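# Move coat stand into next room inside yellow tape

## Task

Bring the coat stand into the adjoining room and set it upright with all four of its feet strictly within the yellow taped area, none resting on the tape itself. It must stand freely with no help from the robot. The task fails if the coffee table is not upright at the end, or if the robot tips over or finishes leaning.

## Robot and tools

Robot: a Hello Robot Stretch 3 with a single arm. It has a two-wheeled base (0.33 m long, 0.34 m wide), a lift travelling up a mast, and a telescoping arm that reaches out to the robot's RIGHT side. The gripper can only move forward or back by driving the base. On-the-spot turns pivot about the point midway between the drive wheels, 0.05 m behind the front edge. With the arm pulled in and the wrist folded, the turning sweep has radius 0.28 m; an unfolded level wrist reaches beyond it. The base cannot move sideways.

Frames: the base frame has its origin on the floor between the drive wheels, x forward, y left, z up. hand_pose is reported in it, located where the closed fingertips meet. The odometry frame is the base frame where the scene began; base_odometry heading runs -3.142 to 3.142, positive to the left, counted from wheel turns (slip is counted as travel).

Tool execute_actions takes "actions", a list run in order (empty list = just look). Each action is {"robot": ..., "steps": n, "until": ...}; steps 1 to 450 at 30 per second, default 1. {"steps": n} alone just waits. "robot" holds one command, a list (queue) of up to 8 commands run one after another, or {"stop": true} which brakes everything and clears the queue. A command may contain:
- "base": exactly one of {"translate_m": d} (offset in metres, straight along the current heading, + forward, |d| at most 1) or {"rotate_rad": d} (offset in radians turning in place, + counter-clockwise/left, |d| at most 3.2). Both are relative to where the base is when that command begins.
- "joints": named absolute targets; unnamed joints keep their old targets. lift_m 0 to 1.1 (arm height); arm_m 0 to 0.52 (extension); wrist_yaw_rad -1.345 to 4.42 (0 along the arm, positive swings toward the front, 3.0 is folded over the base); wrist_pitch_rad -1.57 to 0.451 (0 level, negative tips fingers down); wrist_roll_rad -2.911 to 2.911; gripper_m -0.089 to 0.179 (wider is higher; true fingertip gap is 0.007 less when nearly shut, 0.025 less when fully open, zero below 0.007); head_pan_rad -3.953 to 1.73 (positive left, -1.57 looks along the arm); head_tilt_rad -1.53 to 0.419 (negative down).
- "contact_limits": {"arm_m": e}, effort percent 1 to 100 at which the arm halts; lower is gentler, too low halts instantly.
- In a queue, {"pause_s": s} waits up to 15 s.
New commands act immediately and discard the rest of any older queue. One bad value rejects the whole call.

"until" ends an action early. {"robot": {"status": "ended"}} waits until nothing is moving and no queue runs. Fields can be compared, e.g. {"lift_m": [">", 0.3], "base_status": ["!=", "moving"]}, using =, !=, <, <=, >, >=; readings compare at three decimals, translate/rotate at four. {"any": {"status": "ended"}} fires as soon as one motion or queue finishes.

zoom_image: {"camera": one of head_camera, nav_camera, wrist_camera, "region": [x0, y0, x1, y1]} pixels from top-left, at most 504 by 504; returns a closer look at that camera's latest image. Head and nav cameras follow the head joints.

finished_scene: {"scene": n} closes the current scene and reports success; irreversible. Finish only once all motion has ended, since anything still moving is braked and may stop short.

Results: one picture per camera at the end of each call, plus lines such as base_status (distance moved vs goal), joint_goals, joint_status, measured_speeds, refusals/queue/queue_left, motor_effort (percent, + toward larger values, bracket = peak, fairly noisy), base_tilt in degrees (forward/right positive, fixed bias up to about 4), lidar_m (12 sectors of 30 degrees from straight ahead, counter-clockwise; 4th left, 7th behind, 10th right; plane 0.17 m high; misses thin legs and clear objects), and 7x7 depth grids wrist_depth_mm and head_depth_mm. Status words: moving, done, off_target (came to rest short, may still push), contact_stop (lift or arm hit something and went slack), time_out, stopped, not_commanded, torque_fault (wrist servo off for 10 s, limp, refuses goals). robot.on_its_own appears when the robot changed a goal itself, a joint is slack or off, an effort at rest is abnormal, or the base leans 3 degrees or more. Lines starting refused:, dropped:, replaced: explain rejected goals, aborted queues, or how an earlier motion ended.

Speed: fast driving (0.30 m/s, 1.9 rad/s) needs lift_m under 0.30, arm_m under 0.03 and wrist_yaw_rad above 2.54; otherwise 0.10 m/s and 0.63 rad/s.

Gripping: command gripper_m smaller than the object to grasp; release by opening at least 0.02 past where contact began. Readings and "done" do not prove a grip. Over-squeezing triggers a stall guard that weakens the hold.

Cautions: fold or unfold the wrist only with lift_m 0.32 to 0.95, pitch -0.4 and roll near 0; after folding the lift may drop to 0.25. With yaw below -0.4 keep pitch at -0.5 or lower. Pushing an unyielding object with the gripper higher than about 0.45 m can tip the robot, worse on a second push or with a raised contact limit. Driving while holding or pushing something fixed, or snagging furniture (especially reversing), can tip it; if so, reverse the last motion in small steps, free the gripper, and lower lift_m to about 0.2. The base and wrist have no contact stop. Avoid dropping, slamming or shoving objects hard, and do not knock over the coffee table. Loose objects may occasionally get a brief external nudge.

Each tool is called after ">>>" by a JSON object that holds its "op" and its "data", one argument or row to a line.

## Session

>>> {"op": "execute_actions", "data": {
  "actions": []
}}

Scene clock: 0.00 s.
robot.base_odometry: x=+0.000 y=+0.000 heading=+0.000 (m, m, rad; robot's odometry frame)
robot.turned_by_wheels: +0.000 (rad since the last result)
robot.turned_by_imu: +0.000 (rad since the last result)
robot.base_tilt: forward=+1.9 right=-0.1 (deg)
robot.lidar_m: 1.55 1.91 1.83 1.34 0.96 0.92 0.95 0.74 0.71 0.73 0.98 2.51
robot.head_depth_mm: 2065 2690 2687 2685 2694 2704 2343 / 2073 2789 2806 2819 2794 2841 2329 / 2080 2898 2937 2951 2954 2924 2205 / 2092 3051 3142 3132 3131 3117 2277 / 2109 2956 3090 3146 3154 3052 2280 / 2113 2618 2670 2679 2698 2728 2263 / 2141 2336 2355 2369 2381 2435 2244
robot.base_status: not_commanded
robot.joint_positions: lift_m=+0.581 arm_m=+0.000 wrist_yaw_rad=+3.058 wrist_pitch_rad=-0.450 wrist_roll_rad=+0.010 gripper_m=+0.037 head_pan_rad=+0.000 head_tilt_rad=-0.002
robot.joint_goals: lift_m=+0.581 arm_m=+0.000 wrist_yaw_rad=+3.058 wrist_pitch_rad=-0.450 wrist_roll_rad=+0.010 gripper_m=+0.037 head_pan_rad=+0.000 head_tilt_rad=-0.002
robot.joint_status: lift_m=not_commanded arm_m=not_commanded wrist_yaw_rad=not_commanded wrist_pitch_rad=not_commanded wrist_roll_rad=not_commanded gripper_m=not_commanded head_pan_rad=not_commanded head_tilt_rad=not_commanded
robot.measured_speeds: translate_m=+0.000 rotate_rad=+0.000 lift_m=+0.000 arm_m=+0.000 wrist_yaw_rad=+0.000 wrist_pitch_rad=+0.000 wrist_roll_rad=+0.000 head_pan_rad=+0.000 head_tilt_rad=+0.000
robot: refusals=0 queue=idle queue_left=0
robot.motor_effort: left_wheel=+0 right_wheel=+0 lift_m=+23 arm_m=-1 wrist_yaw_rad=+0 wrist_pitch_rad=+5 wrist_roll_rad=+0 gripper_m=+0 head_pan_rad=+0 head_tilt_rad=+2 (%)
robot.hand_pose: x=-0.0029 y=+0.0745 z=+0.5866 quat_wxyz=(+0.187, +0.698, +0.128, +0.679) (m; robot's base frame)
robot.wrist_depth_mm: 784 919 - - - - - / 805 985 - - - - - / 849 - - - - - - / 861 - - - - - - / 911 - - - - - - / 837 854 - 869 893 887 883 / 747 757 746 748 738 772 767
pictures: head_camera (sideways: a quarter turn clockwise sets it upright), nav_camera (sideways: a quarter turn counterclockwise sets it upright), wrist_camera
Images, in order (width x height): head_camera 896x504, nav_camera 672x504, wrist_camera 644x364.

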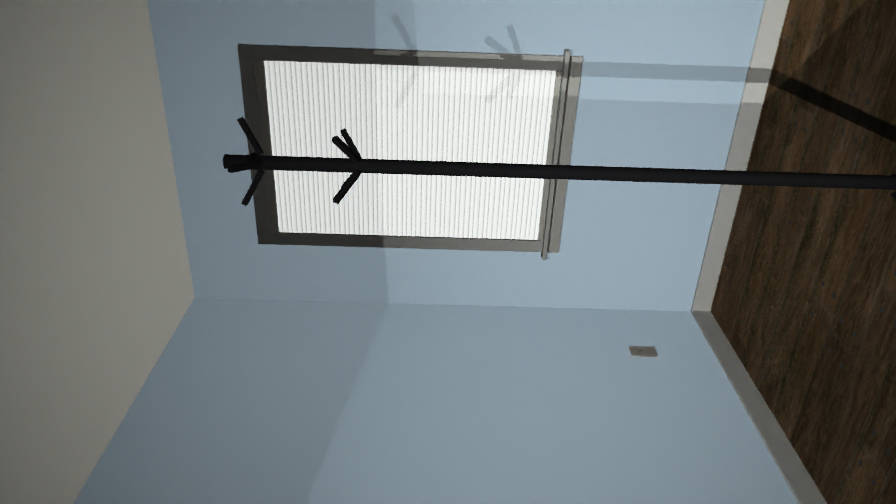

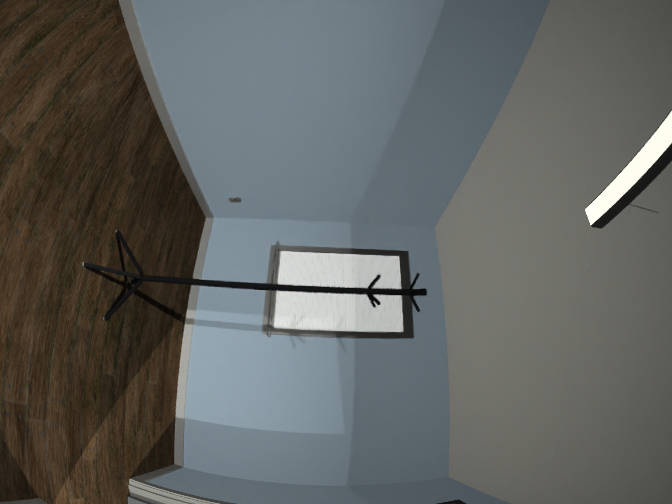

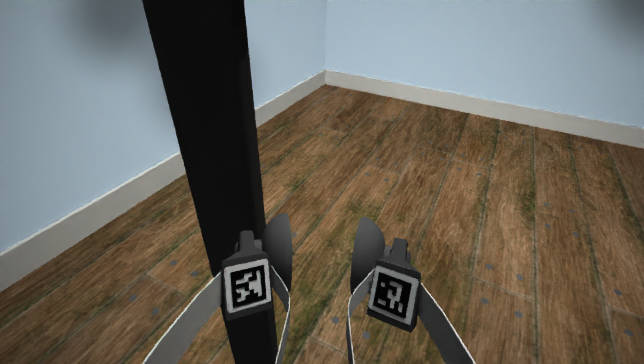

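>>> {"op": "execute_actions", "data": {
  "actions": [
    {"robot":{"joints":{"head_pan_rad":-1.1,"head_tilt_rad":-0.6}},"steps":450,"until":{"robot":{"status":"ended"}}}
  ]
}}

>>> {"op": "execute_actions", "data": {
  "actions": [
    {"robot":{"joints":{"head_pan_rad":-2.4}},"steps":450,"until":{"robot":{"status":"ended"}}}
  ]
}}

Scene clock: 1.67 s.
robot.base_odometry: x=+0.000 y=+0.000 heading=+0.000 (m, m, rad; robot's odometry frame)
robot.turned_by_wheels: +0.000 (rad since the last result)
robot.turned_by_imu: +0.000 (rad since the last result)
robot.base_tilt: forward=+1.9 right=-0.1 (deg)
robot.lidar_m: 1.55 1.91 1.83 1.34 0.96 0.92 0.95 0.74 0.71 0.73 0.98 2.52
robot.head_depth_mm: 771 821 879 941 1018 1110 1192 / 854 916 988 1070 1168 1288 1266 / 955 1032 1129 1237 1374 1433 1261 / 1070 1170 1303 1460 1622 1471 1254 / 1875 2078 2300 2215 1758 1459 1251 / 1817 1986 2194 2208 1764 1456 1253 / 1837 2146 2576 2180 1745 1458 1247
robot.base_status: not_commanded
robot.joint_positions: lift_m=+0.581 arm_m=+0.000 wrist_yaw_rad=+3.058 wrist_pitch_rad=-0.450 wrist_roll_rad=+0.010 gripper_m=+0.037 head_pan_rad=-1.093 head_tilt_rad=-0.592
robot.joint_goals: lift_m=+0.581 arm_m=+0.000 wrist_yaw_rad=+3.058 wrist_pitch_rad=-0.450 wrist_roll_rad=+0.010 gripper_m=+0.037 head_pan_rad=-1.100 head_tilt_rad=-0.600
robot.joint_status: lift_m=not_commanded arm_m=not_commanded wrist_yaw_rad=not_commanded wrist_pitch_rad=not_commanded wrist_roll_rad=not_commanded gripper_m=not_commanded head_pan_rad=done head_tilt_rad=done
robot.measured_speeds: translate_m=+0.000 rotate_rad=+0.000 lift_m=+0.000 arm_m=+0.000 wrist_yaw_rad=+0.000 wrist_pitch_rad=+0.000 wrist_roll_rad=+0.000 head_pan_rad=+0.000 head_tilt_rad=+0.000
robot: refusals=0 queue=done queue_left=0
robot.motor_effort: left_wheel=+0(0) right_wheel=-1(1) lift_m=+23(23) arm_m=-1(1) wrist_yaw_rad=+0(0) wrist_pitch_rad=+5(5) wrist_roll_rad=+0(0) gripper_m=+0(1) head_pan_rad=-3(43) head_tilt_rad=-6(47) (%)
robot.hand_pose: x=-0.0029 y=+0.0745 z=+0.5866 quat_wxyz=(+0.187, +0.698, +0.128, +0.679) (m; robot's base frame)
robot.wrist_depth_mm: 781 910 - - - - - / 808 996 - - - - - / 856 - - - - - - / 875 - - - - - - / 896 998 - - - - - / 864 845 - 881 894 880 922 / 737 749 731 765 742 781 764
pictures: head_camera (sideways: a quarter turn clockwise sets it upright), nav_camera (sideways: a quarter turn counterclockwise sets it upright), wrist_camera
Images, in order (width x height): head_camera 896x504, nav_camera 672x504, wrist_camera 644x364.

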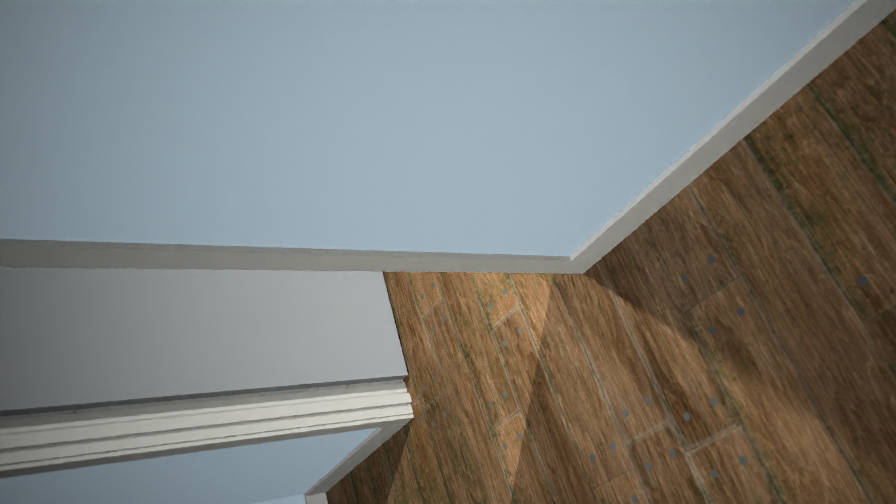

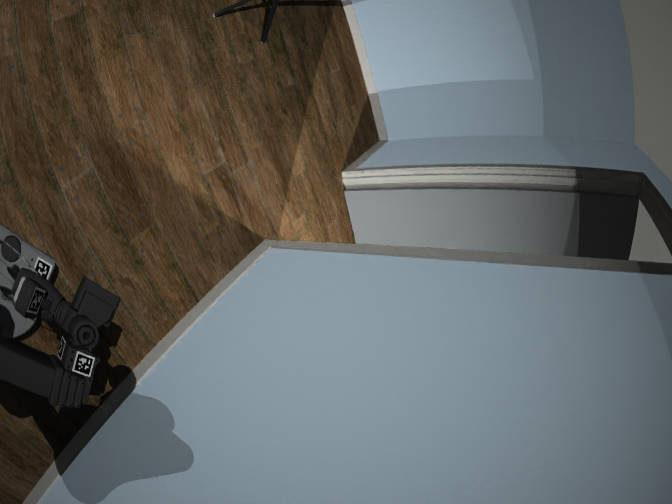

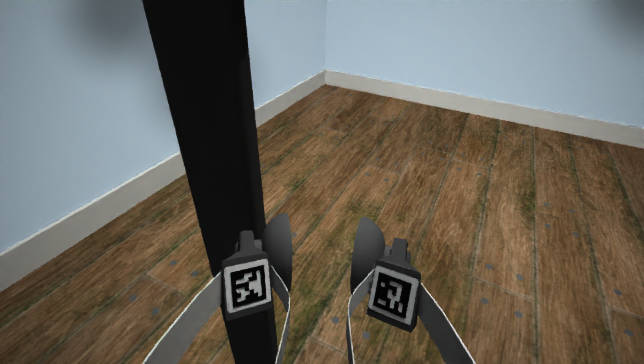

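Scene clock: 2.87 s.
robot.base_odometry: x=+0.000 y=+0.000 heading=+0.000 (m, m, rad; robot's odometry frame)
robot.turned_by_wheels: +0.000 (rad since the last result)
robot.turned_by_imu: +0.000 (rad since the last result)
robot.base_tilt: forward=+1.9 right=+0.0 (deg)
robot.lidar_m: 1.55 1.91 1.83 1.34 0.96 0.92 0.95 0.74 0.71 0.73 0.98 2.52
robot.head_depth_mm: 674 751 847 969 1141 1362 1264 / 653 726 813 930 1082 1294 1257 / 634 701 783 891 1028 1216 1257 / 616 680 756 853 979 1153 1252 / 599 657 730 820 937 1092 1217 / 583 639 707 792 899 1036 1190 / 566 620 684 764 861 992 1158
robot.base_status: not_commanded
robot.joint_positions: lift_m=+0.581 arm_m=+0.000 wrist_yaw_rad=+3.058 wrist_pitch_rad=-0.450 wrist_roll_rad=+0.010 gripper_m=+0.037 head_pan_rad=-2.393 head_tilt_rad=-0.592
robot.joint_goals: lift_m=+0.581 arm_m=+0.000 wrist_yaw_rad=+3.058 wrist_pitch_rad=-0.450 wrist_roll_rad=+0.010 gripper_m=+0.037 head_pan_rad=-2.400 head_tilt_rad=-0.600
robot.joint_status: lift_m=not_commanded arm_m=not_commanded wrist_yaw_rad=not_commanded wrist_pitch_rad=not_commanded wrist_roll_rad=not_commanded gripper_m=not_commanded head_pan_rad=done head_tilt_rad=done
robot.measured_speeds: translate_m=+0.000 rotate_rad=+0.000 lift_m=+0.000 arm_m=+0.000 wrist_yaw_rad=+0.000 wrist_pitch_rad=+0.000 wrist_roll_rad=+0.000 head_pan_rad=+0.000 head_tilt_rad=+0.000
robot: refusals=0 queue=done queue_left=0
robot.motor_effort: left_wheel=+0(0) right_wheel=+0(0) lift_m=+23(23) arm_m=-1(1) wrist_yaw_rad=+0(0) wrist_pitch_rad=+5(5) wrist_roll_rad=+0(0) gripper_m=+0(0) head_pan_rad=-3(44) head_tilt_rad=-6(6) (%)
robot.hand_pose: x=-0.0029 y=+0.0745 z=+0.5866 quat_wxyz=(+0.187, +0.698, +0.128, +0.679) (m; robot's base frame)
robot.wrist_depth_mm: 776 904 - - - - - / 818 996 - - - - - / 856 - - - - - - / 878 - - - - - - / 892 - - - - - - / 842 846 - 850 895 889 897 / 729 737 729 758 753 769 790
pictures: head_camera (sideways: a quarter turn clockwise sets it upright), nav_camera (sideways: a quarter turn counterclockwise sets it upright), wrist_camera
Images, in order (width x height): head_camera 896x504, nav_camera 672x504, wrist_camera 644x364.

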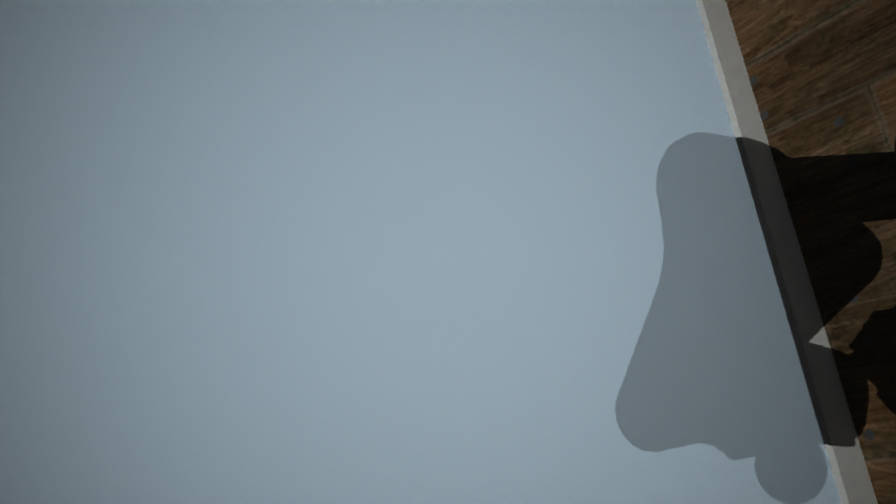

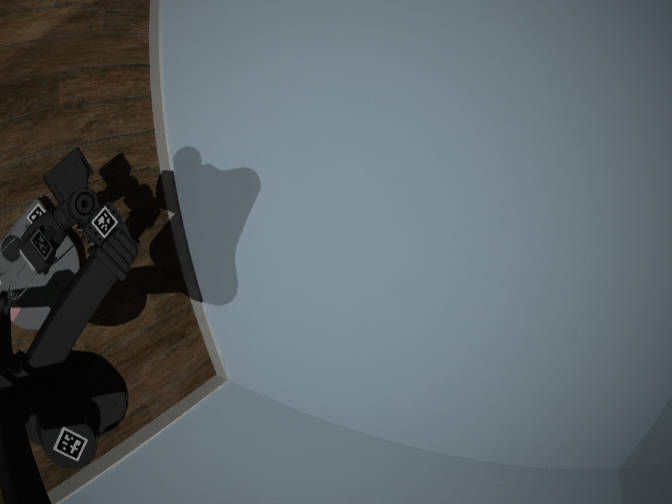

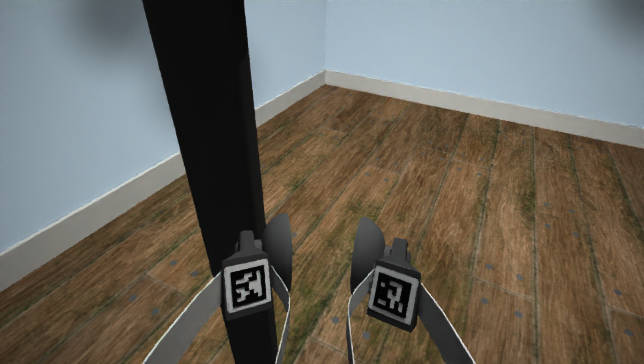

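>>> {"op": "execute_actions", "data": {
  "actions": [
    {"robot":[{"joints":{"lift_m":0.28,"head_pan_rad":-1.9,"head_tilt_rad":-0.4}},{"base":{"translate_m":0.95}},{"joints":{"lift_m":0.5}},{"joints":{"lift_m":0.8,"wrist_yaw_rad":1.57,"wrist_pitch_rad":0,"gripper_m":0.15}}],"steps":450,"until":{"robot":{"status":"ended"}}}
  ]
}}

>>> {"op": "execute_actions", "data": {
  "actions": [
    {"robot":{"joints":{"head_pan_rad":-0.3,"head_tilt_rad":-1.1}},"steps":450,"until":{"robot":{"status":"ended"}}}
  ]
}}

Scene clock: 18.63 s.
robot.base_odometry: x=+0.950 y=+0.000 heading=+0.000 (m, m, rad; robot's odometry frame)
robot.turned_by_wheels: +0.000 (rad since the last result)
robot.turned_by_imu: -0.001 (rad since the last result)
robot.base_tilt: forward=+2.0 right=-0.1 (deg)
robot.lidar_m: 0.61 1.43 1.37 1.41 1.84 1.75 1.70 1.22 1.16 1.72 1.67 0.61
robot.head_depth_mm: 950 1012 1085 1167 1264 1381 1431 / 961 1028 1101 1187 1284 1404 1421 / 980 1044 1118 1212 1313 1432 1424 / 988 1057 1136 1227 1337 1470 1416 / 2950 3174 3404 2886 2111 1656 1407 / 3011 3248 3505 3035 2184 1703 1408 / 3036 3229 2257 2362 2164 1706 1401
robot.base_status: done (translate_m +0.9500 of +0.9500)
robot.joint_positions: lift_m=+0.800 arm_m=+0.000 wrist_yaw_rad=+1.572 wrist_pitch_rad=-0.021 wrist_roll_rad=+0.010 gripper_m=+0.150 head_pan_rad=-1.907 head_tilt_rad=-0.408
robot.joint_goals: lift_m=+0.800 arm_m=+0.000 wrist_yaw_rad=+1.570 wrist_pitch_rad=+0.000 wrist_roll_rad=+0.010 gripper_m=+0.150 head_pan_rad=-1.900 head_tilt_rad=-0.400
robot.joint_status: lift_m=done arm_m=not_commanded wrist_yaw_rad=done wrist_pitch_rad=done wrist_roll_rad=not_commanded gripper_m=done head_pan_rad=done head_tilt_rad=done
robot.measured_speeds: translate_m=+0.000 rotate_rad=+0.000 lift_m=+0.000 arm_m=+0.000 wrist_yaw_rad=+0.000 wrist_pitch_rad=+0.000 wrist_roll_rad=+0.000 head_pan_rad=+0.000 head_tilt_rad=+0.000
robot: refusals=0 queue=done queue_left=0
robot.motor_effort: left_wheel=+0(7) right_wheel=+0(6) lift_m=+30(30) arm_m=-1(1) wrist_yaw_rad=-3(3) wrist_pitch_rad=+8(9) wrist_roll_rad=+0(0) gripper_m=+0(83) head_pan_rad=+3(32) head_tilt_rad=+5(27) (%)
robot.hand_pose: x=+0.2343 y=-0.1446 z=+0.9087 quat_wxyz=(+0.503, +0.508, -0.496, +0.493) (m; robot's base frame)
robot.wrist_depth_mm: - - - - - - - / - - - - - - - / - - - - - - - / - - - - - - - / - - - - - - - / - - - - - - - / - - - - - - -
pictures: head_camera (sideways: a quarter turn clockwise sets it upright), nav_camera (sideways: a quarter turn counterclockwise sets it upright), wrist_camera
Images, in order (width x height): head_camera 896x504, nav_camera 672x504, wrist_camera 644x364.

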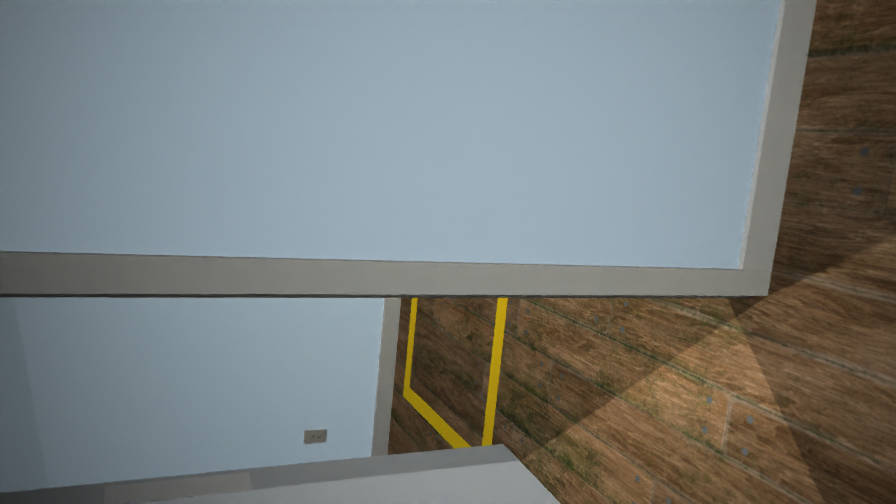

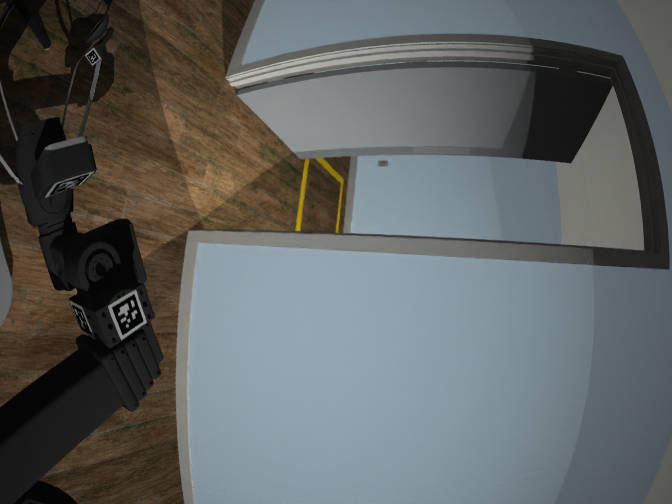

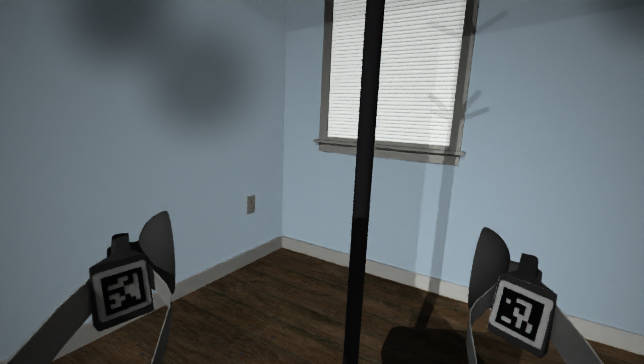

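Scene clock: 19.97 s.
robot.base_odometry: x=+0.950 y=+0.000 heading=+0.000 (m, m, rad; robot's odometry frame)
robot.turned_by_wheels: +0.000 (rad since the last result)
robot.turned_by_imu: +0.000 (rad since the last result)
robot.base_tilt: forward=+2.0 right=-0.1 (deg)
robot.lidar_m: 0.61 1.43 1.37 1.41 1.84 1.76 1.69 1.22 1.16 1.72 1.67 0.61
robot.head_depth_mm: 1880 1726 1563 1399 1331 - 1113 / 1916 1729 1548 1415 1311 1185 1116 / 1931 1726 1552 1395 1291 1200 - / 1867 1669 1530 1417 1286 1189 - / 1925 1713 1547 1391 1290 1191 1132 / 1927 1717 1545 1403 1289 1186 1117 / 1919 1705 1542 1405 1290 1190 1106
robot.base_status: done (translate_m +0.9500 of +0.9500)
robot.joint_positions: lift_m=+0.800 arm_m=+0.000 wrist_yaw_rad=+1.572 wrist_pitch_rad=-0.021 wrist_roll_rad=+0.010 gripper_m=+0.150 head_pan_rad=-0.307 head_tilt_rad=-1.086
robot.joint_goals: lift_m=+0.800 arm_m=+0.000 wrist_yaw_rad=+1.570 wrist_pitch_rad=+0.000 wrist_roll_rad=+0.010 gripper_m=+0.150 head_pan_rad=-0.300 head_tilt_rad=-1.100
robot.joint_status: lift_m=done arm_m=not_commanded wrist_yaw_rad=done wrist_pitch_rad=done wrist_roll_rad=not_commanded gripper_m=done head_pan_rad=done head_tilt_rad=done
robot.measured_speeds: translate_m=+0.000 rotate_rad=+0.000 lift_m=+0.000 arm_m=+0.000 wrist_yaw_rad=+0.000 wrist_pitch_rad=+0.000 wrist_roll_rad=+0.000 head_pan_rad=+0.000 head_tilt_rad=+0.000
robot: refusals=0 queue=done queue_left=0
robot.motor_effort: left_wheel=+0(0) right_wheel=+1(0) lift_m=+31(31) arm_m=-1(1) wrist_yaw_rad=-2(2) wrist_pitch_rad=+8(8) wrist_roll_rad=+0(0) gripper_m=+0(0) head_pan_rad=+3(43) head_tilt_rad=-9(54) (%)
robot.hand_pose: x=+0.2343 y=-0.1446 z=+0.9087 quat_wxyz=(+0.503, +0.508, -0.496, +0.493) (m; robot's base frame)
robot.wrist_depth_mm: - - - - - - - / - - - - - - - / - - - - - - - / - - - - - - - / - - - - - - - / - - - - - - - / - - - - - - -
pictures: head_camera (sideways: a quarter turn clockwise sets it upright), nav_camera (sideways: a quarter turn counterclockwise sets it upright), wrist_camera
Images, in order (width x height): head_camera 896x504, nav_camera 672x504, wrist_camera 644x364.

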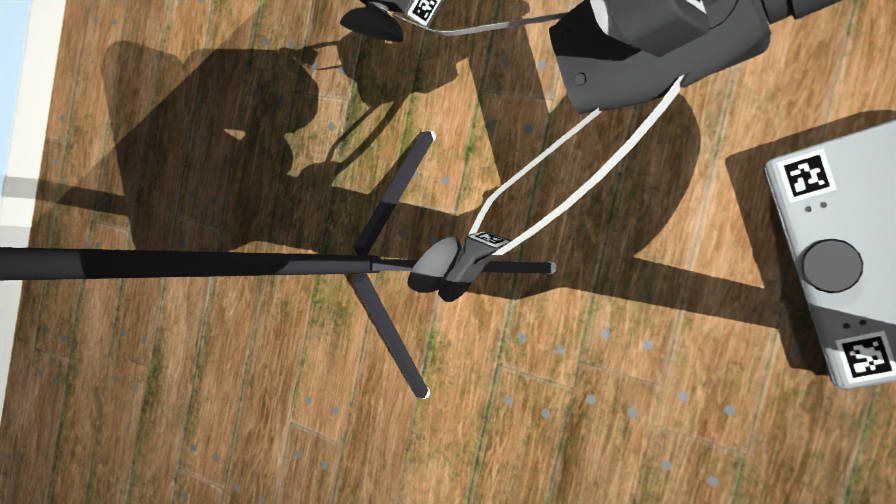

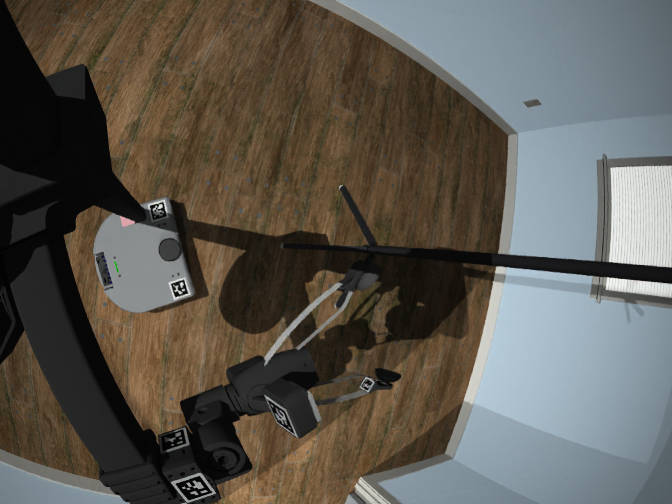

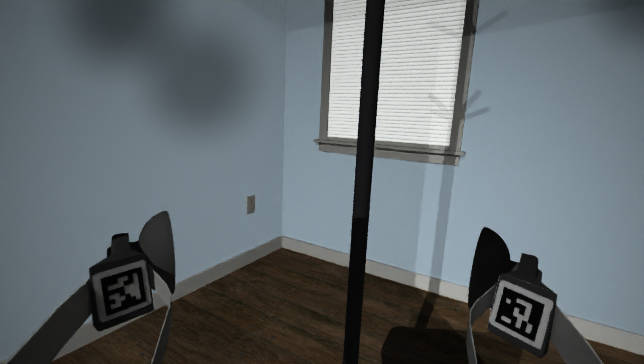

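>>> {"op": "execute_actions", "data": {
  "actions": [
    {"robot":[{"base":{"rotate_rad":0.22},"joints":{"arm_m":0.225,"head_pan_rad":-0.8}},{"base":{"translate_m":0.36}}],"steps":450,"until":{"robot":{"status":"ended"}}}
  ]
}}

Scene clock: 28.27 s.
robot.base_odometry: x=+1.301 y=+0.079 heading=+0.220 (m, m, rad; robot's odometry frame)
robot.turned_by_wheels: +0.220 (rad since the last result)
robot.turned_by_imu: +0.218 (rad since the last result)
robot.base_tilt: forward=+1.9 right=+0.0 (deg)
robot.lidar_m: 1.37 1.14 1.13 1.26 2.03 2.03 1.69 1.41 1.39 1.67 0.33 0.41
robot.head_depth_mm: 1820 1700 1568 1416 1297 1201 1115 / 1800 1725 1536 1415 1299 1199 1131 / 436 524 1101 1395 1279 1193 - / 1800 1722 1548 1378 1279 1196 - / 1780 1716 1549 1409 1275 1193 1118 / 1781 1711 1545 1406 1293 1190 1105 / 1780 1710 1544 1393 1284 1186 1109
robot.base_status: done (translate_m +0.3600 of +0.3600)
robot.joint_positions: lift_m=+0.800 arm_m=+0.225 wrist_yaw_rad=+1.570 wrist_pitch_rad=-0.021 wrist_roll_rad=+0.010 gripper_m=+0.150 head_pan_rad=-0.793 head_tilt_rad=-1.087
robot.joint_goals: lift_m=+0.800 arm_m=+0.225 wrist_yaw_rad=+1.570 wrist_pitch_rad=+0.000 wrist_roll_rad=+0.010 gripper_m=+0.150 head_pan_rad=-0.800 head_tilt_rad=-1.100
robot.joint_status: lift_m=done arm_m=done wrist_yaw_rad=done wrist_pitch_rad=done wrist_roll_rad=not_commanded gripper_m=done head_pan_rad=done head_tilt_rad=done
robot.measured_speeds: translate_m=+0.000 rotate_rad=+0.000 lift_m=+0.000 arm_m=+0.000 wrist_yaw_rad=+0.000 wrist_pitch_rad=+0.000 wrist_roll_rad=+0.000 head_pan_rad=+0.000 head_tilt_rad=+0.000
robot: refusals=0 queue=done queue_left=0
robot.motor_effort: left_wheel=-2(5) right_wheel=+2(5) lift_m=+30(31) arm_m=+4(4) wrist_yaw_rad=+0(2) wrist_pitch_rad=+8(8) wrist_roll_rad=+0(0) gripper_m=+0(0) head_pan_rad=-3(31) head_tilt_rad=-8(10) (%)
robot.hand_pose: x=+0.2343 y=-0.3699 z=+0.9087 quat_wxyz=(+0.503, +0.508, -0.497, +0.492) (m; robot's base frame)
robot.wrist_depth_mm: - - - 179 - - - / - - - 185 - - - / - - - 192 - - - / - - - 203 - - - / - - - - - - - / - - - - - - - / - - - - - - -
pictures: head_camera (sideways: a quarter turn clockwise sets it upright), nav_camera (sideways: a quarter turn counterclockwise sets it upright), wrist_camera
Images, in order (width x height): head_camera 896x504, nav_camera 672x504, wrist_camera 644x364.

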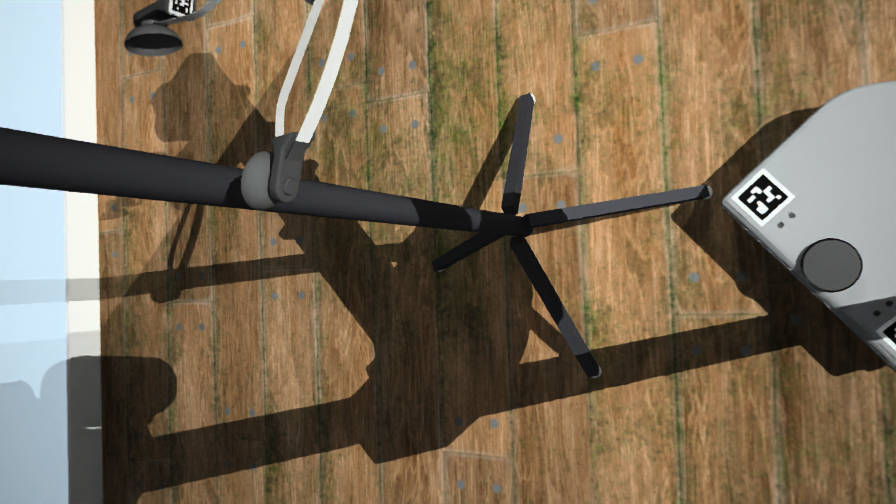

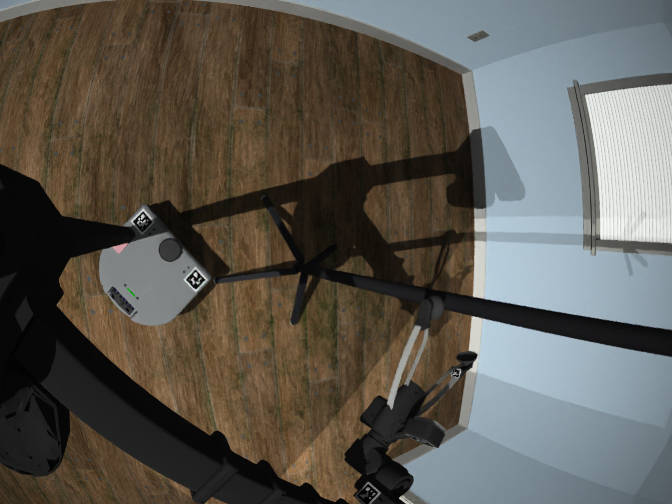

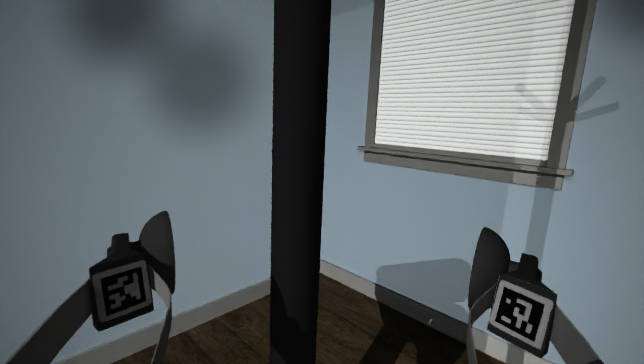

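>>> {"op": "execute_actions", "data": {
  "actions": [
    {"robot":[{"base":{"translate_m":0.045},"joints":{"arm_m":0.208}},{"joints":{"gripper_m":-0.03}},{"joints":{"lift_m":0.84}}],"steps":450,"until":{"robot":{"status":"ended"}}}
  ]
}}

Scene clock: 34.13 s.
robot.base_odometry: x=+1.345 y=+0.088 heading=+0.220 (m, m, rad; robot's odometry frame)
robot.turned_by_wheels: +0.000 (rad since the last result)
robot.turned_by_imu: +0.000 (rad since the last result)
robot.base_tilt: forward=+2.0 right=+0.0 (deg)
robot.lidar_m: 1.33 1.10 1.10 1.23 1.99 2.06 1.72 1.43 1.42 1.68 0.31 0.37
robot.head_depth_mm: 1793 1766 1541 1416 1303 1201 1114 / 394 452 1535 1412 1284 1196 1138 / 1775 1736 1513 1375 1266 1200 - / 1768 1722 1545 1409 1280 1193 - / 1745 1719 1546 1409 1288 1194 1120 / 1742 1716 1553 1395 1289 1188 1106 / 1730 1708 1543 1401 1288 1188 1105
robot.base_status: done (translate_m +0.0450 of +0.0450)
robot.joint_positions: lift_m=+0.839 arm_m=+0.208 wrist_yaw_rad=+1.574 wrist_pitch_rad=-0.154 wrist_roll_rad=+0.010 gripper_m=-0.026 head_pan_rad=-0.793 head_tilt_rad=-1.087
robot.joint_goals: lift_m=+0.840 arm_m=+0.208 wrist_yaw_rad=+1.570 wrist_pitch_rad=+0.000 wrist_roll_rad=+0.010 gripper_m=-0.027 head_pan_rad=-0.800 head_tilt_rad=-1.100
robot.joint_status: lift_m=done arm_m=done wrist_yaw_rad=done wrist_pitch_rad=done wrist_roll_rad=not_commanded gripper_m=done head_pan_rad=done head_tilt_rad=done
robot.measured_speeds: translate_m=+0.000 rotate_rad=+0.000 lift_m=+0.000 arm_m=+0.000 wrist_yaw_rad=+0.000 wrist_pitch_rad=+0.000 wrist_roll_rad=+0.000 head_pan_rad=+0.000 head_tilt_rad=+0.000
robot: refusals=0 queue=done queue_left=0
robot.on_its_own: wrist_pitch_rad is at rest, and its effort (+62) is outside its rest range (-20 to +32)
robot.motor_effort: left_wheel=+0(3) right_wheel=-4(8) lift_m=+40(38) arm_m=-5(8) wrist_yaw_rad=-4(6) wrist_pitch_rad=+62(62) wrist_roll_rad=+0(0) gripper_m=-22(97) head_pan_rad=-3(3) head_tilt_rad=-9(10) (%)
robot.hand_pose: x=+0.2281 y=-0.3525 z=+0.9147 quat_wxyz=(+0.534, +0.540, -0.461, +0.458) (m; robot's base frame)
robot.wrist_depth_mm: 978 - - 123 - - - / - - - 129 - - - / - - - 137 - - - / - - - 145 - - - / - - - 152 - - - / - - - 160 - - - / - - - 177 - - -
pictures: head_camera (sideways: a quarter turn clockwise sets it upright), nav_camera (sideways: a quarter turn counterclockwise sets it upright), wrist_camera
Images, in order (width x height): head_camera 896x504, nav_camera 672x504, wrist_camera 644x364.

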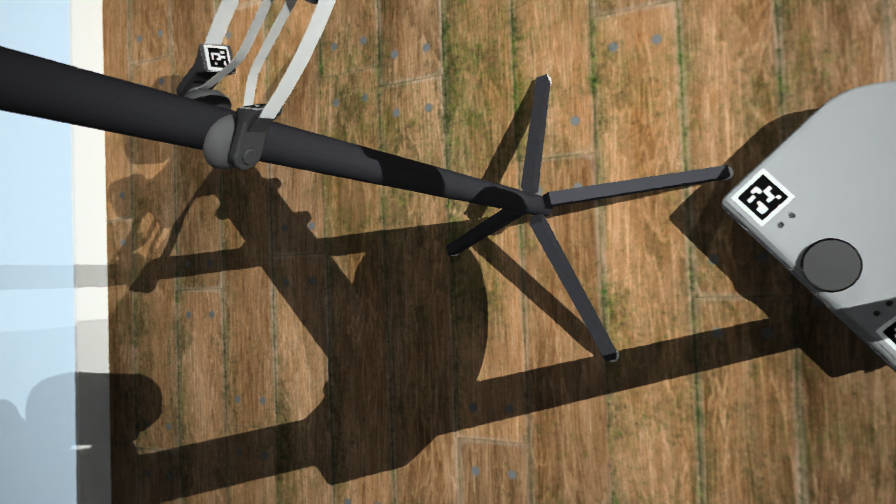

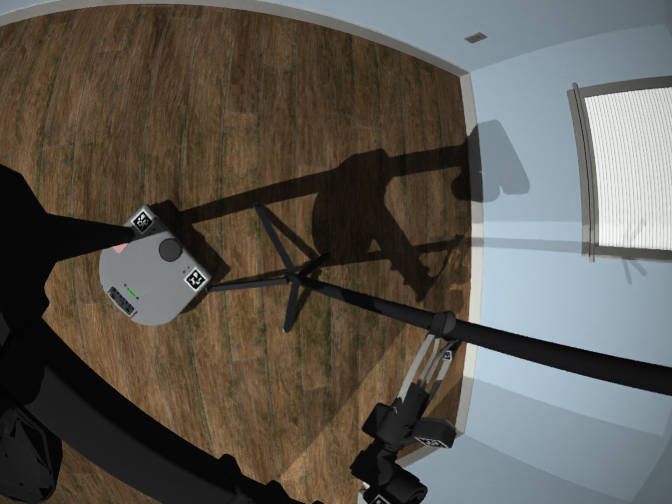

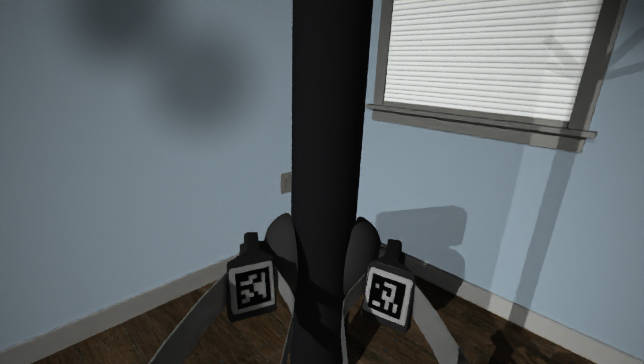

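>>> {"op": "execute_actions", "data": {
  "actions": [
    {"robot":[{"joints":{"lift_m":0.8}},{"joints":{"gripper_m":0.09}},{"joints":{"lift_m":0.22}},{"joints":{"gripper_m":-0.03}},{"base":{"rotate_rad":-0.75}}],"steps":450,"until":{"robot":{"status":"ended"}}},
    {"steps":150,"until":{"robot":{"status":"ended"}}}
  ]
}}

Scene clock: 47.37 s.
robot.base_odometry: x=+1.345 y=+0.088 heading=-0.530 (m, m, rad; robot's odometry frame)
robot.turned_by_wheels: -0.750 (rad since the last result)
robot.turned_by_imu: -0.748 (rad since the last result)
robot.base_tilt: forward=+2.0 right=-0.1 (deg)
robot.lidar_m: 0.37 1.62 1.15 1.10 1.13 1.52 2.06 2.11 1.49 1.42 1.68 0.31
robot.head_depth_mm: 1844 1740 1559 1420 1314 1210 1111 / 1738 1733 1561 1419 1327 1198 - / 1835 1727 1550 1415 1282 1210 - / 1900 1719 1546 1410 1298 1196 - / 1931 1716 1545 1409 1288 1196 1122 / 1926 1710 1545 1404 1245 1188 1107 / 1856 1705 1542 1353 1269 1178 1103
robot.base_status: done (rotate_rad -0.7499 of -0.7500)
robot.joint_positions: lift_m=+0.220 arm_m=+0.208 wrist_yaw_rad=+1.571 wrist_pitch_rad=-0.016 wrist_roll_rad=+0.010 gripper_m=-0.030 head_pan_rad=-0.793 head_tilt_rad=-1.087
robot.joint_goals: lift_m=+0.220 arm_m=+0.208 wrist_yaw_rad=+1.570 wrist_pitch_rad=+0.000 wrist_roll_rad=+0.010 gripper_m=-0.030 head_pan_rad=-0.800 head_tilt_rad=-1.100
robot.joint_status: lift_m=done arm_m=done wrist_yaw_rad=done wrist_pitch_rad=done wrist_roll_rad=not_commanded gripper_m=done head_pan_rad=done head_tilt_rad=done
robot.measured_speeds: translate_m=+0.000 rotate_rad=+0.000 lift_m=+0.000 arm_m=+0.000 wrist_yaw_rad=+0.000 wrist_pitch_rad=+0.000 wrist_roll_rad=+0.000 head_pan_rad=+0.000 head_tilt_rad=+0.000
robot: refusals=0 queue=done queue_left=0
robot.motor_effort: left_wheel=+2(12) right_wheel=-2(33) lift_m=+14(44) arm_m=+1(5) wrist_yaw_rad=-1(65) wrist_pitch_rad=+6(62) wrist_roll_rad=+0(0) gripper_m=-13(99) head_pan_rad=-4(3) head_tilt_rad=-9(9) (%)
robot.hand_pose: x=+0.2344 y=-0.3528 z=+0.3308 quat_wxyz=(+0.502, +0.507, -0.498, +0.494) (m; robot's base frame)
robot.wrist_depth_mm: - - - - - - - / - - - - - - - / - - - - - - - / - - - - - - - / - - - - - - - / 352 385 818 - 836 855 885 / 534 596 552 617 639 645 653
pictures: head_camera (sideways: a quarter turn clockwise sets it upright), nav_camera (sideways: a quarter turn counterclockwise sets it upright), wrist_camera
Images, in order (width x height): head_camera 896x504, nav_camera 672x504, wrist_camera 644x364.

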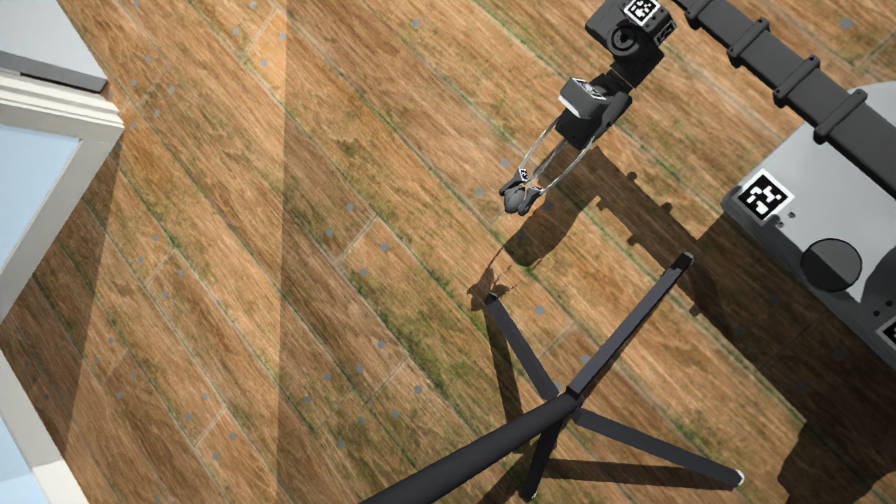

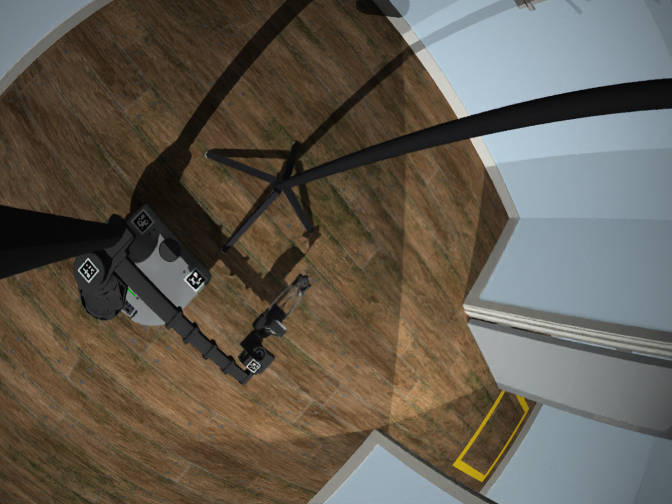

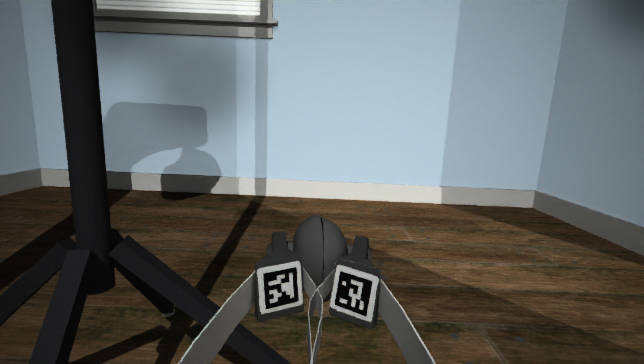

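>>> {"op": "execute_actions", "data": {
  "actions": [
    {"robot":[{"base":{"translate_m":-0.15},"joints":{"lift_m":0.36,"arm_m":0,"wrist_pitch_rad":-0.4}},{"joints":{"wrist_yaw_rad":3.0}},{"joints":{"lift_m":0.27,"head_pan_rad":0,"head_tilt_rad":-0.9},"base":{"rotate_rad":1.2}},{"base":{"translate_m":0.65}},{"base":{"rotate_rad":-1.2}},{"base":{"translate_m":0.31}},{"base":{"rotate_rad":-1.55}}],"steps":450,"until":{"robot":{"status":"ended"}}},
    {"steps":450,"until":{"robot":{"status":"ended"}}}
  ]
}}

Scene clock: 66.53 s.
robot.base_odometry: x=+1.993 y=+0.411 heading=-2.080 (m, m, rad; robot's odometry frame)
robot.turned_by_wheels: -1.550 (rad since the last result)
robot.turned_by_imu: -1.539 (rad since the last result)
robot.base_tilt: forward=+1.9 right=-0.1 (deg)
robot.lidar_m: 0.58 1.87 1.35 1.30 0.73 0.52 0.50 0.52 0.71 1.90 2.57 2.12
robot.head_depth_mm: 1868 2097 1864 1602 1411 1258 1138 / 2557 2109 1847 1602 1410 1254 1134 / 2723 2205 1845 1596 1382 1254 1133 / 2533 2072 1801 1554 1378 1235 1131 / 2586 2177 1829 1577 1371 1248 1128 / 2085 2101 1832 1585 1395 1246 1128 / 1882 2089 1819 1573 1390 1239 1122
robot.base_status: done (rotate_rad -1.5499 of -1.5500)
robot.joint_positions: lift_m=+0.270 arm_m=+0.000 wrist_yaw_rad=+2.999 wrist_pitch_rad=-0.413 wrist_roll_rad=+0.010 gripper_m=-0.030 head_pan_rad=-0.007 head_tilt_rad=-0.901
robot.joint_goals: lift_m=+0.270 arm_m=+0.000 wrist_yaw_rad=+3.000 wrist_pitch_rad=-0.400 wrist_roll_rad=+0.010 gripper_m=-0.030 head_pan_rad=+0.000 head_tilt_rad=-0.900
robot.joint_status: lift_m=done arm_m=done wrist_yaw_rad=done wrist_pitch_rad=done wrist_roll_rad=not_commanded gripper_m=done head_pan_rad=done head_tilt_rad=done
robot.measured_speeds: translate_m=+0.000 rotate_rad=+0.000 lift_m=+0.000 arm_m=+0.000 wrist_yaw_rad=+0.000 wrist_pitch_rad=+0.000 wrist_roll_rad=+0.000 head_pan_rad=+0.000 head_tilt_rad=+0.000
robot: refusals=0 queue=done queue_left=0
robot.motor_effort: left_wheel=+1(8) right_wheel=-3(7) lift_m=+14(30) arm_m=-5(8) wrist_yaw_rad=+1(3) wrist_pitch_rad=+5(6) wrist_roll_rad=+0(0) gripper_m=-12(13) head_pan_rad=+3(40) head_tilt_rad=+0(22) (%)
robot.hand_pose: x=+0.0107 y=+0.0775 z=+0.2841 quat_wxyz=(+0.195, +0.704, +0.095, +0.677) (m; robot's base frame)
robot.wrist_depth_mm: 714 - - - - - - / 726 924 - - - - - / 704 889 988 - - - - / 664 722 739 753 759 785 784 / 587 584 619 639 608 612 624 / 490 513 - - 513 519 525 / - - - - 432 440 445
pictures: head_camera (sideways: a quarter turn clockwise sets it upright), nav_camera (sideways: a quarter turn counterclockwise sets it upright), wrist_camera
Images, in order (width x height): head_camera 896x504, nav_camera 672x504, wrist_camera 644x364.

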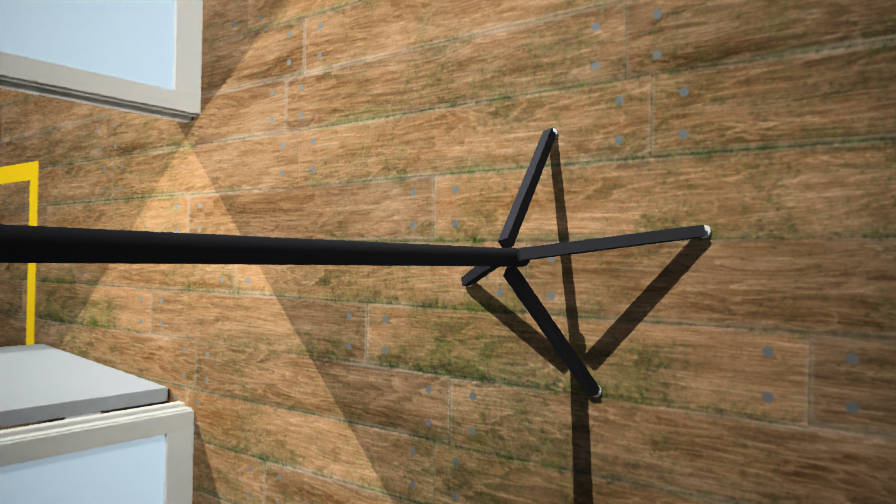

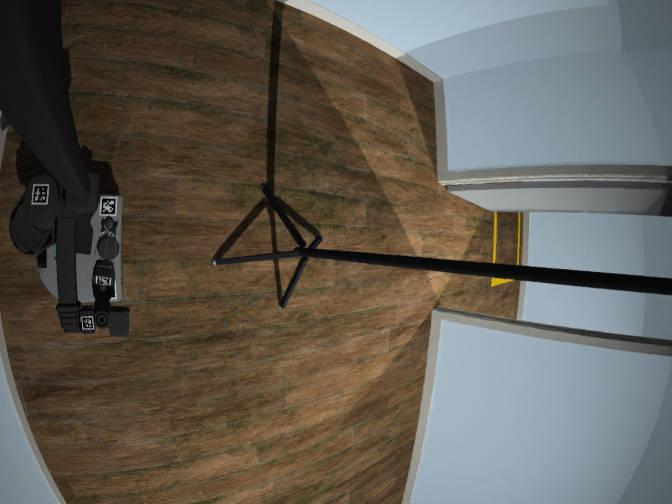

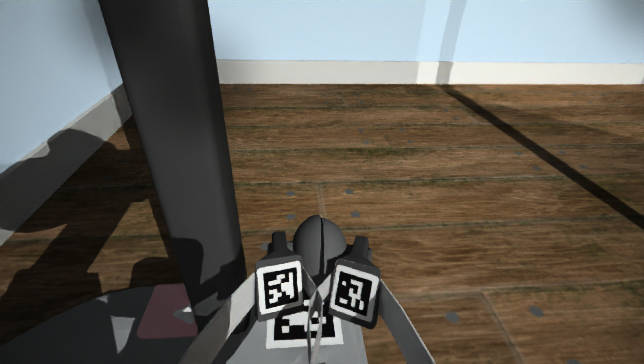

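>>> {"op": "execute_actions", "data": {
  "actions": [
    {"robot":[{"base":{"translate_m":0.33}},{"joints":{"lift_m":0.32,"head_tilt_rad":-1.1}},{"base":{"translate_m":0.4}}],"steps":450,"until":{"robot":{"status":"ended"}}}
  ]
}}

Scene clock: 75.90 s.
robot.base_odometry: x=+1.637 y=-0.226 heading=-2.080 (m, m, rad; robot's odometry frame)
robot.turned_by_wheels: +0.000 (rad since the last result)
robot.turned_by_imu: +0.000 (rad since the last result)
robot.base_tilt: forward=+1.9 right=-0.1 (deg)
robot.lidar_m: 0.15 0.34 0.22 1.31 1.35 1.29 1.24 1.28 1.74 2.47 1.86 1.36
robot.head_depth_mm: 1420 1595 1562 1415 1297 1200 1116 / 1935 1722 1562 1411 1302 1194 - / 1942 1718 1553 1417 1290 1197 1143 / 1935 1712 1548 1411 1295 1195 - / 1926 1710 1554 1408 1294 1167 - / 1855 1707 1542 1369 1181 1177 1115 / 1464 1636 322 1349 1289 1189 1103
robot.base_status: done (translate_m +0.4000 of +0.4000)
robot.joint_positions: lift_m=+0.320 arm_m=+0.000 wrist_yaw_rad=+2.999 wrist_pitch_rad=-0.414 wrist_roll_rad=+0.010 gripper_m=-0.030 head_pan_rad=-0.007 head_tilt_rad=-1.088
robot.joint_goals: lift_m=+0.320 arm_m=+0.000 wrist_yaw_rad=+3.000 wrist_pitch_rad=-0.400 wrist_roll_rad=+0.010 gripper_m=-0.030 head_pan_rad=+0.000 head_tilt_rad=-1.100
robot.joint_status: lift_m=done arm_m=done wrist_yaw_rad=done wrist_pitch_rad=done wrist_roll_rad=not_commanded gripper_m=done head_pan_rad=done head_tilt_rad=done
robot.measured_speeds: translate_m=+0.000 rotate_rad=+0.000 lift_m=+0.000 arm_m=+0.000 wrist_yaw_rad=+0.000 wrist_pitch_rad=+0.000 wrist_roll_rad=+0.000 head_pan_rad=+0.000 head_tilt_rad=+0.000
robot: refusals=0 queue=done queue_left=0
robot.motor_effort: left_wheel=+1(11) right_wheel=+0(22) lift_m=+29(30) arm_m=-5(5) wrist_yaw_rad=+2(2) wrist_pitch_rad=+5(5) wrist_roll_rad=+0(0) gripper_m=-13(13) head_pan_rad=+3(3) head_tilt_rad=-8(32) (%)
robot.hand_pose: x=+0.0107 y=+0.0774 z=+0.3333 quat_wxyz=(+0.195, +0.704, +0.095, +0.677) (m; robot's base frame)
robot.wrist_depth_mm: - - - - - - - / - - - - - - - / - - - - - - - / 801 811 831 845 860 902 896 / 655 667 677 718 683 690 680 / 554 552 - - 536 311 244 / 477 - - - 493 497 242
pictures: head_camera (sideways: a quarter turn clockwise sets it upright), nav_camera (sideways: a quarter turn counterclockwise sets it upright), wrist_camera
Images, in order (width x height): head_camera 896x504, nav_camera 672x504, wrist_camera 644x364.

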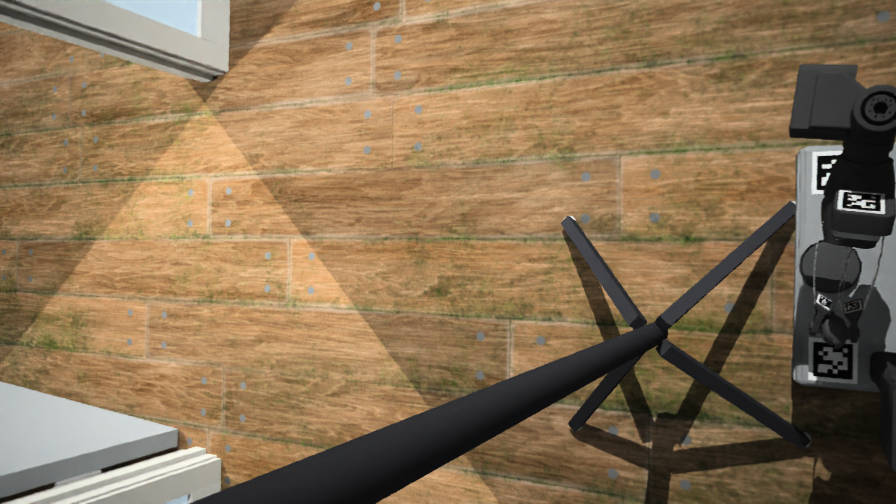

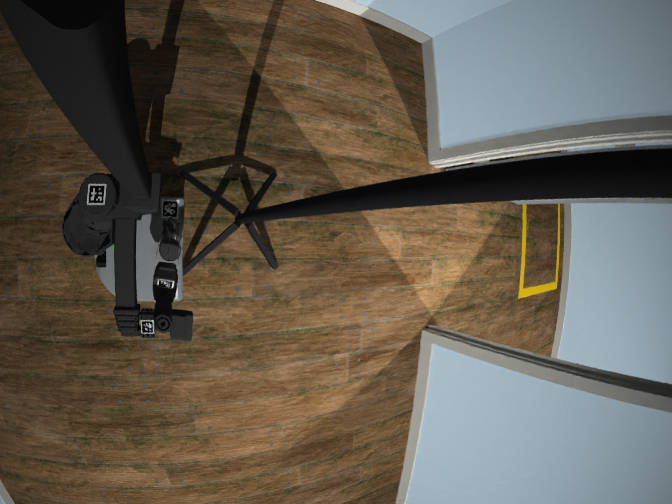

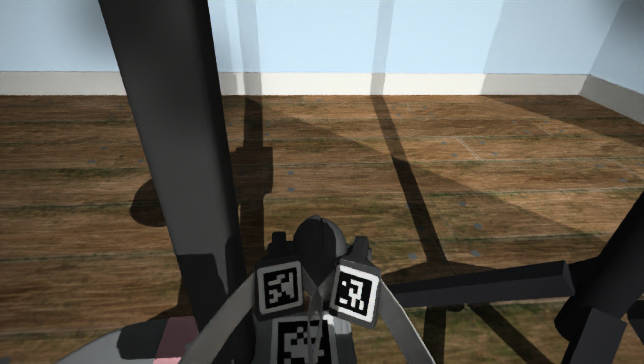

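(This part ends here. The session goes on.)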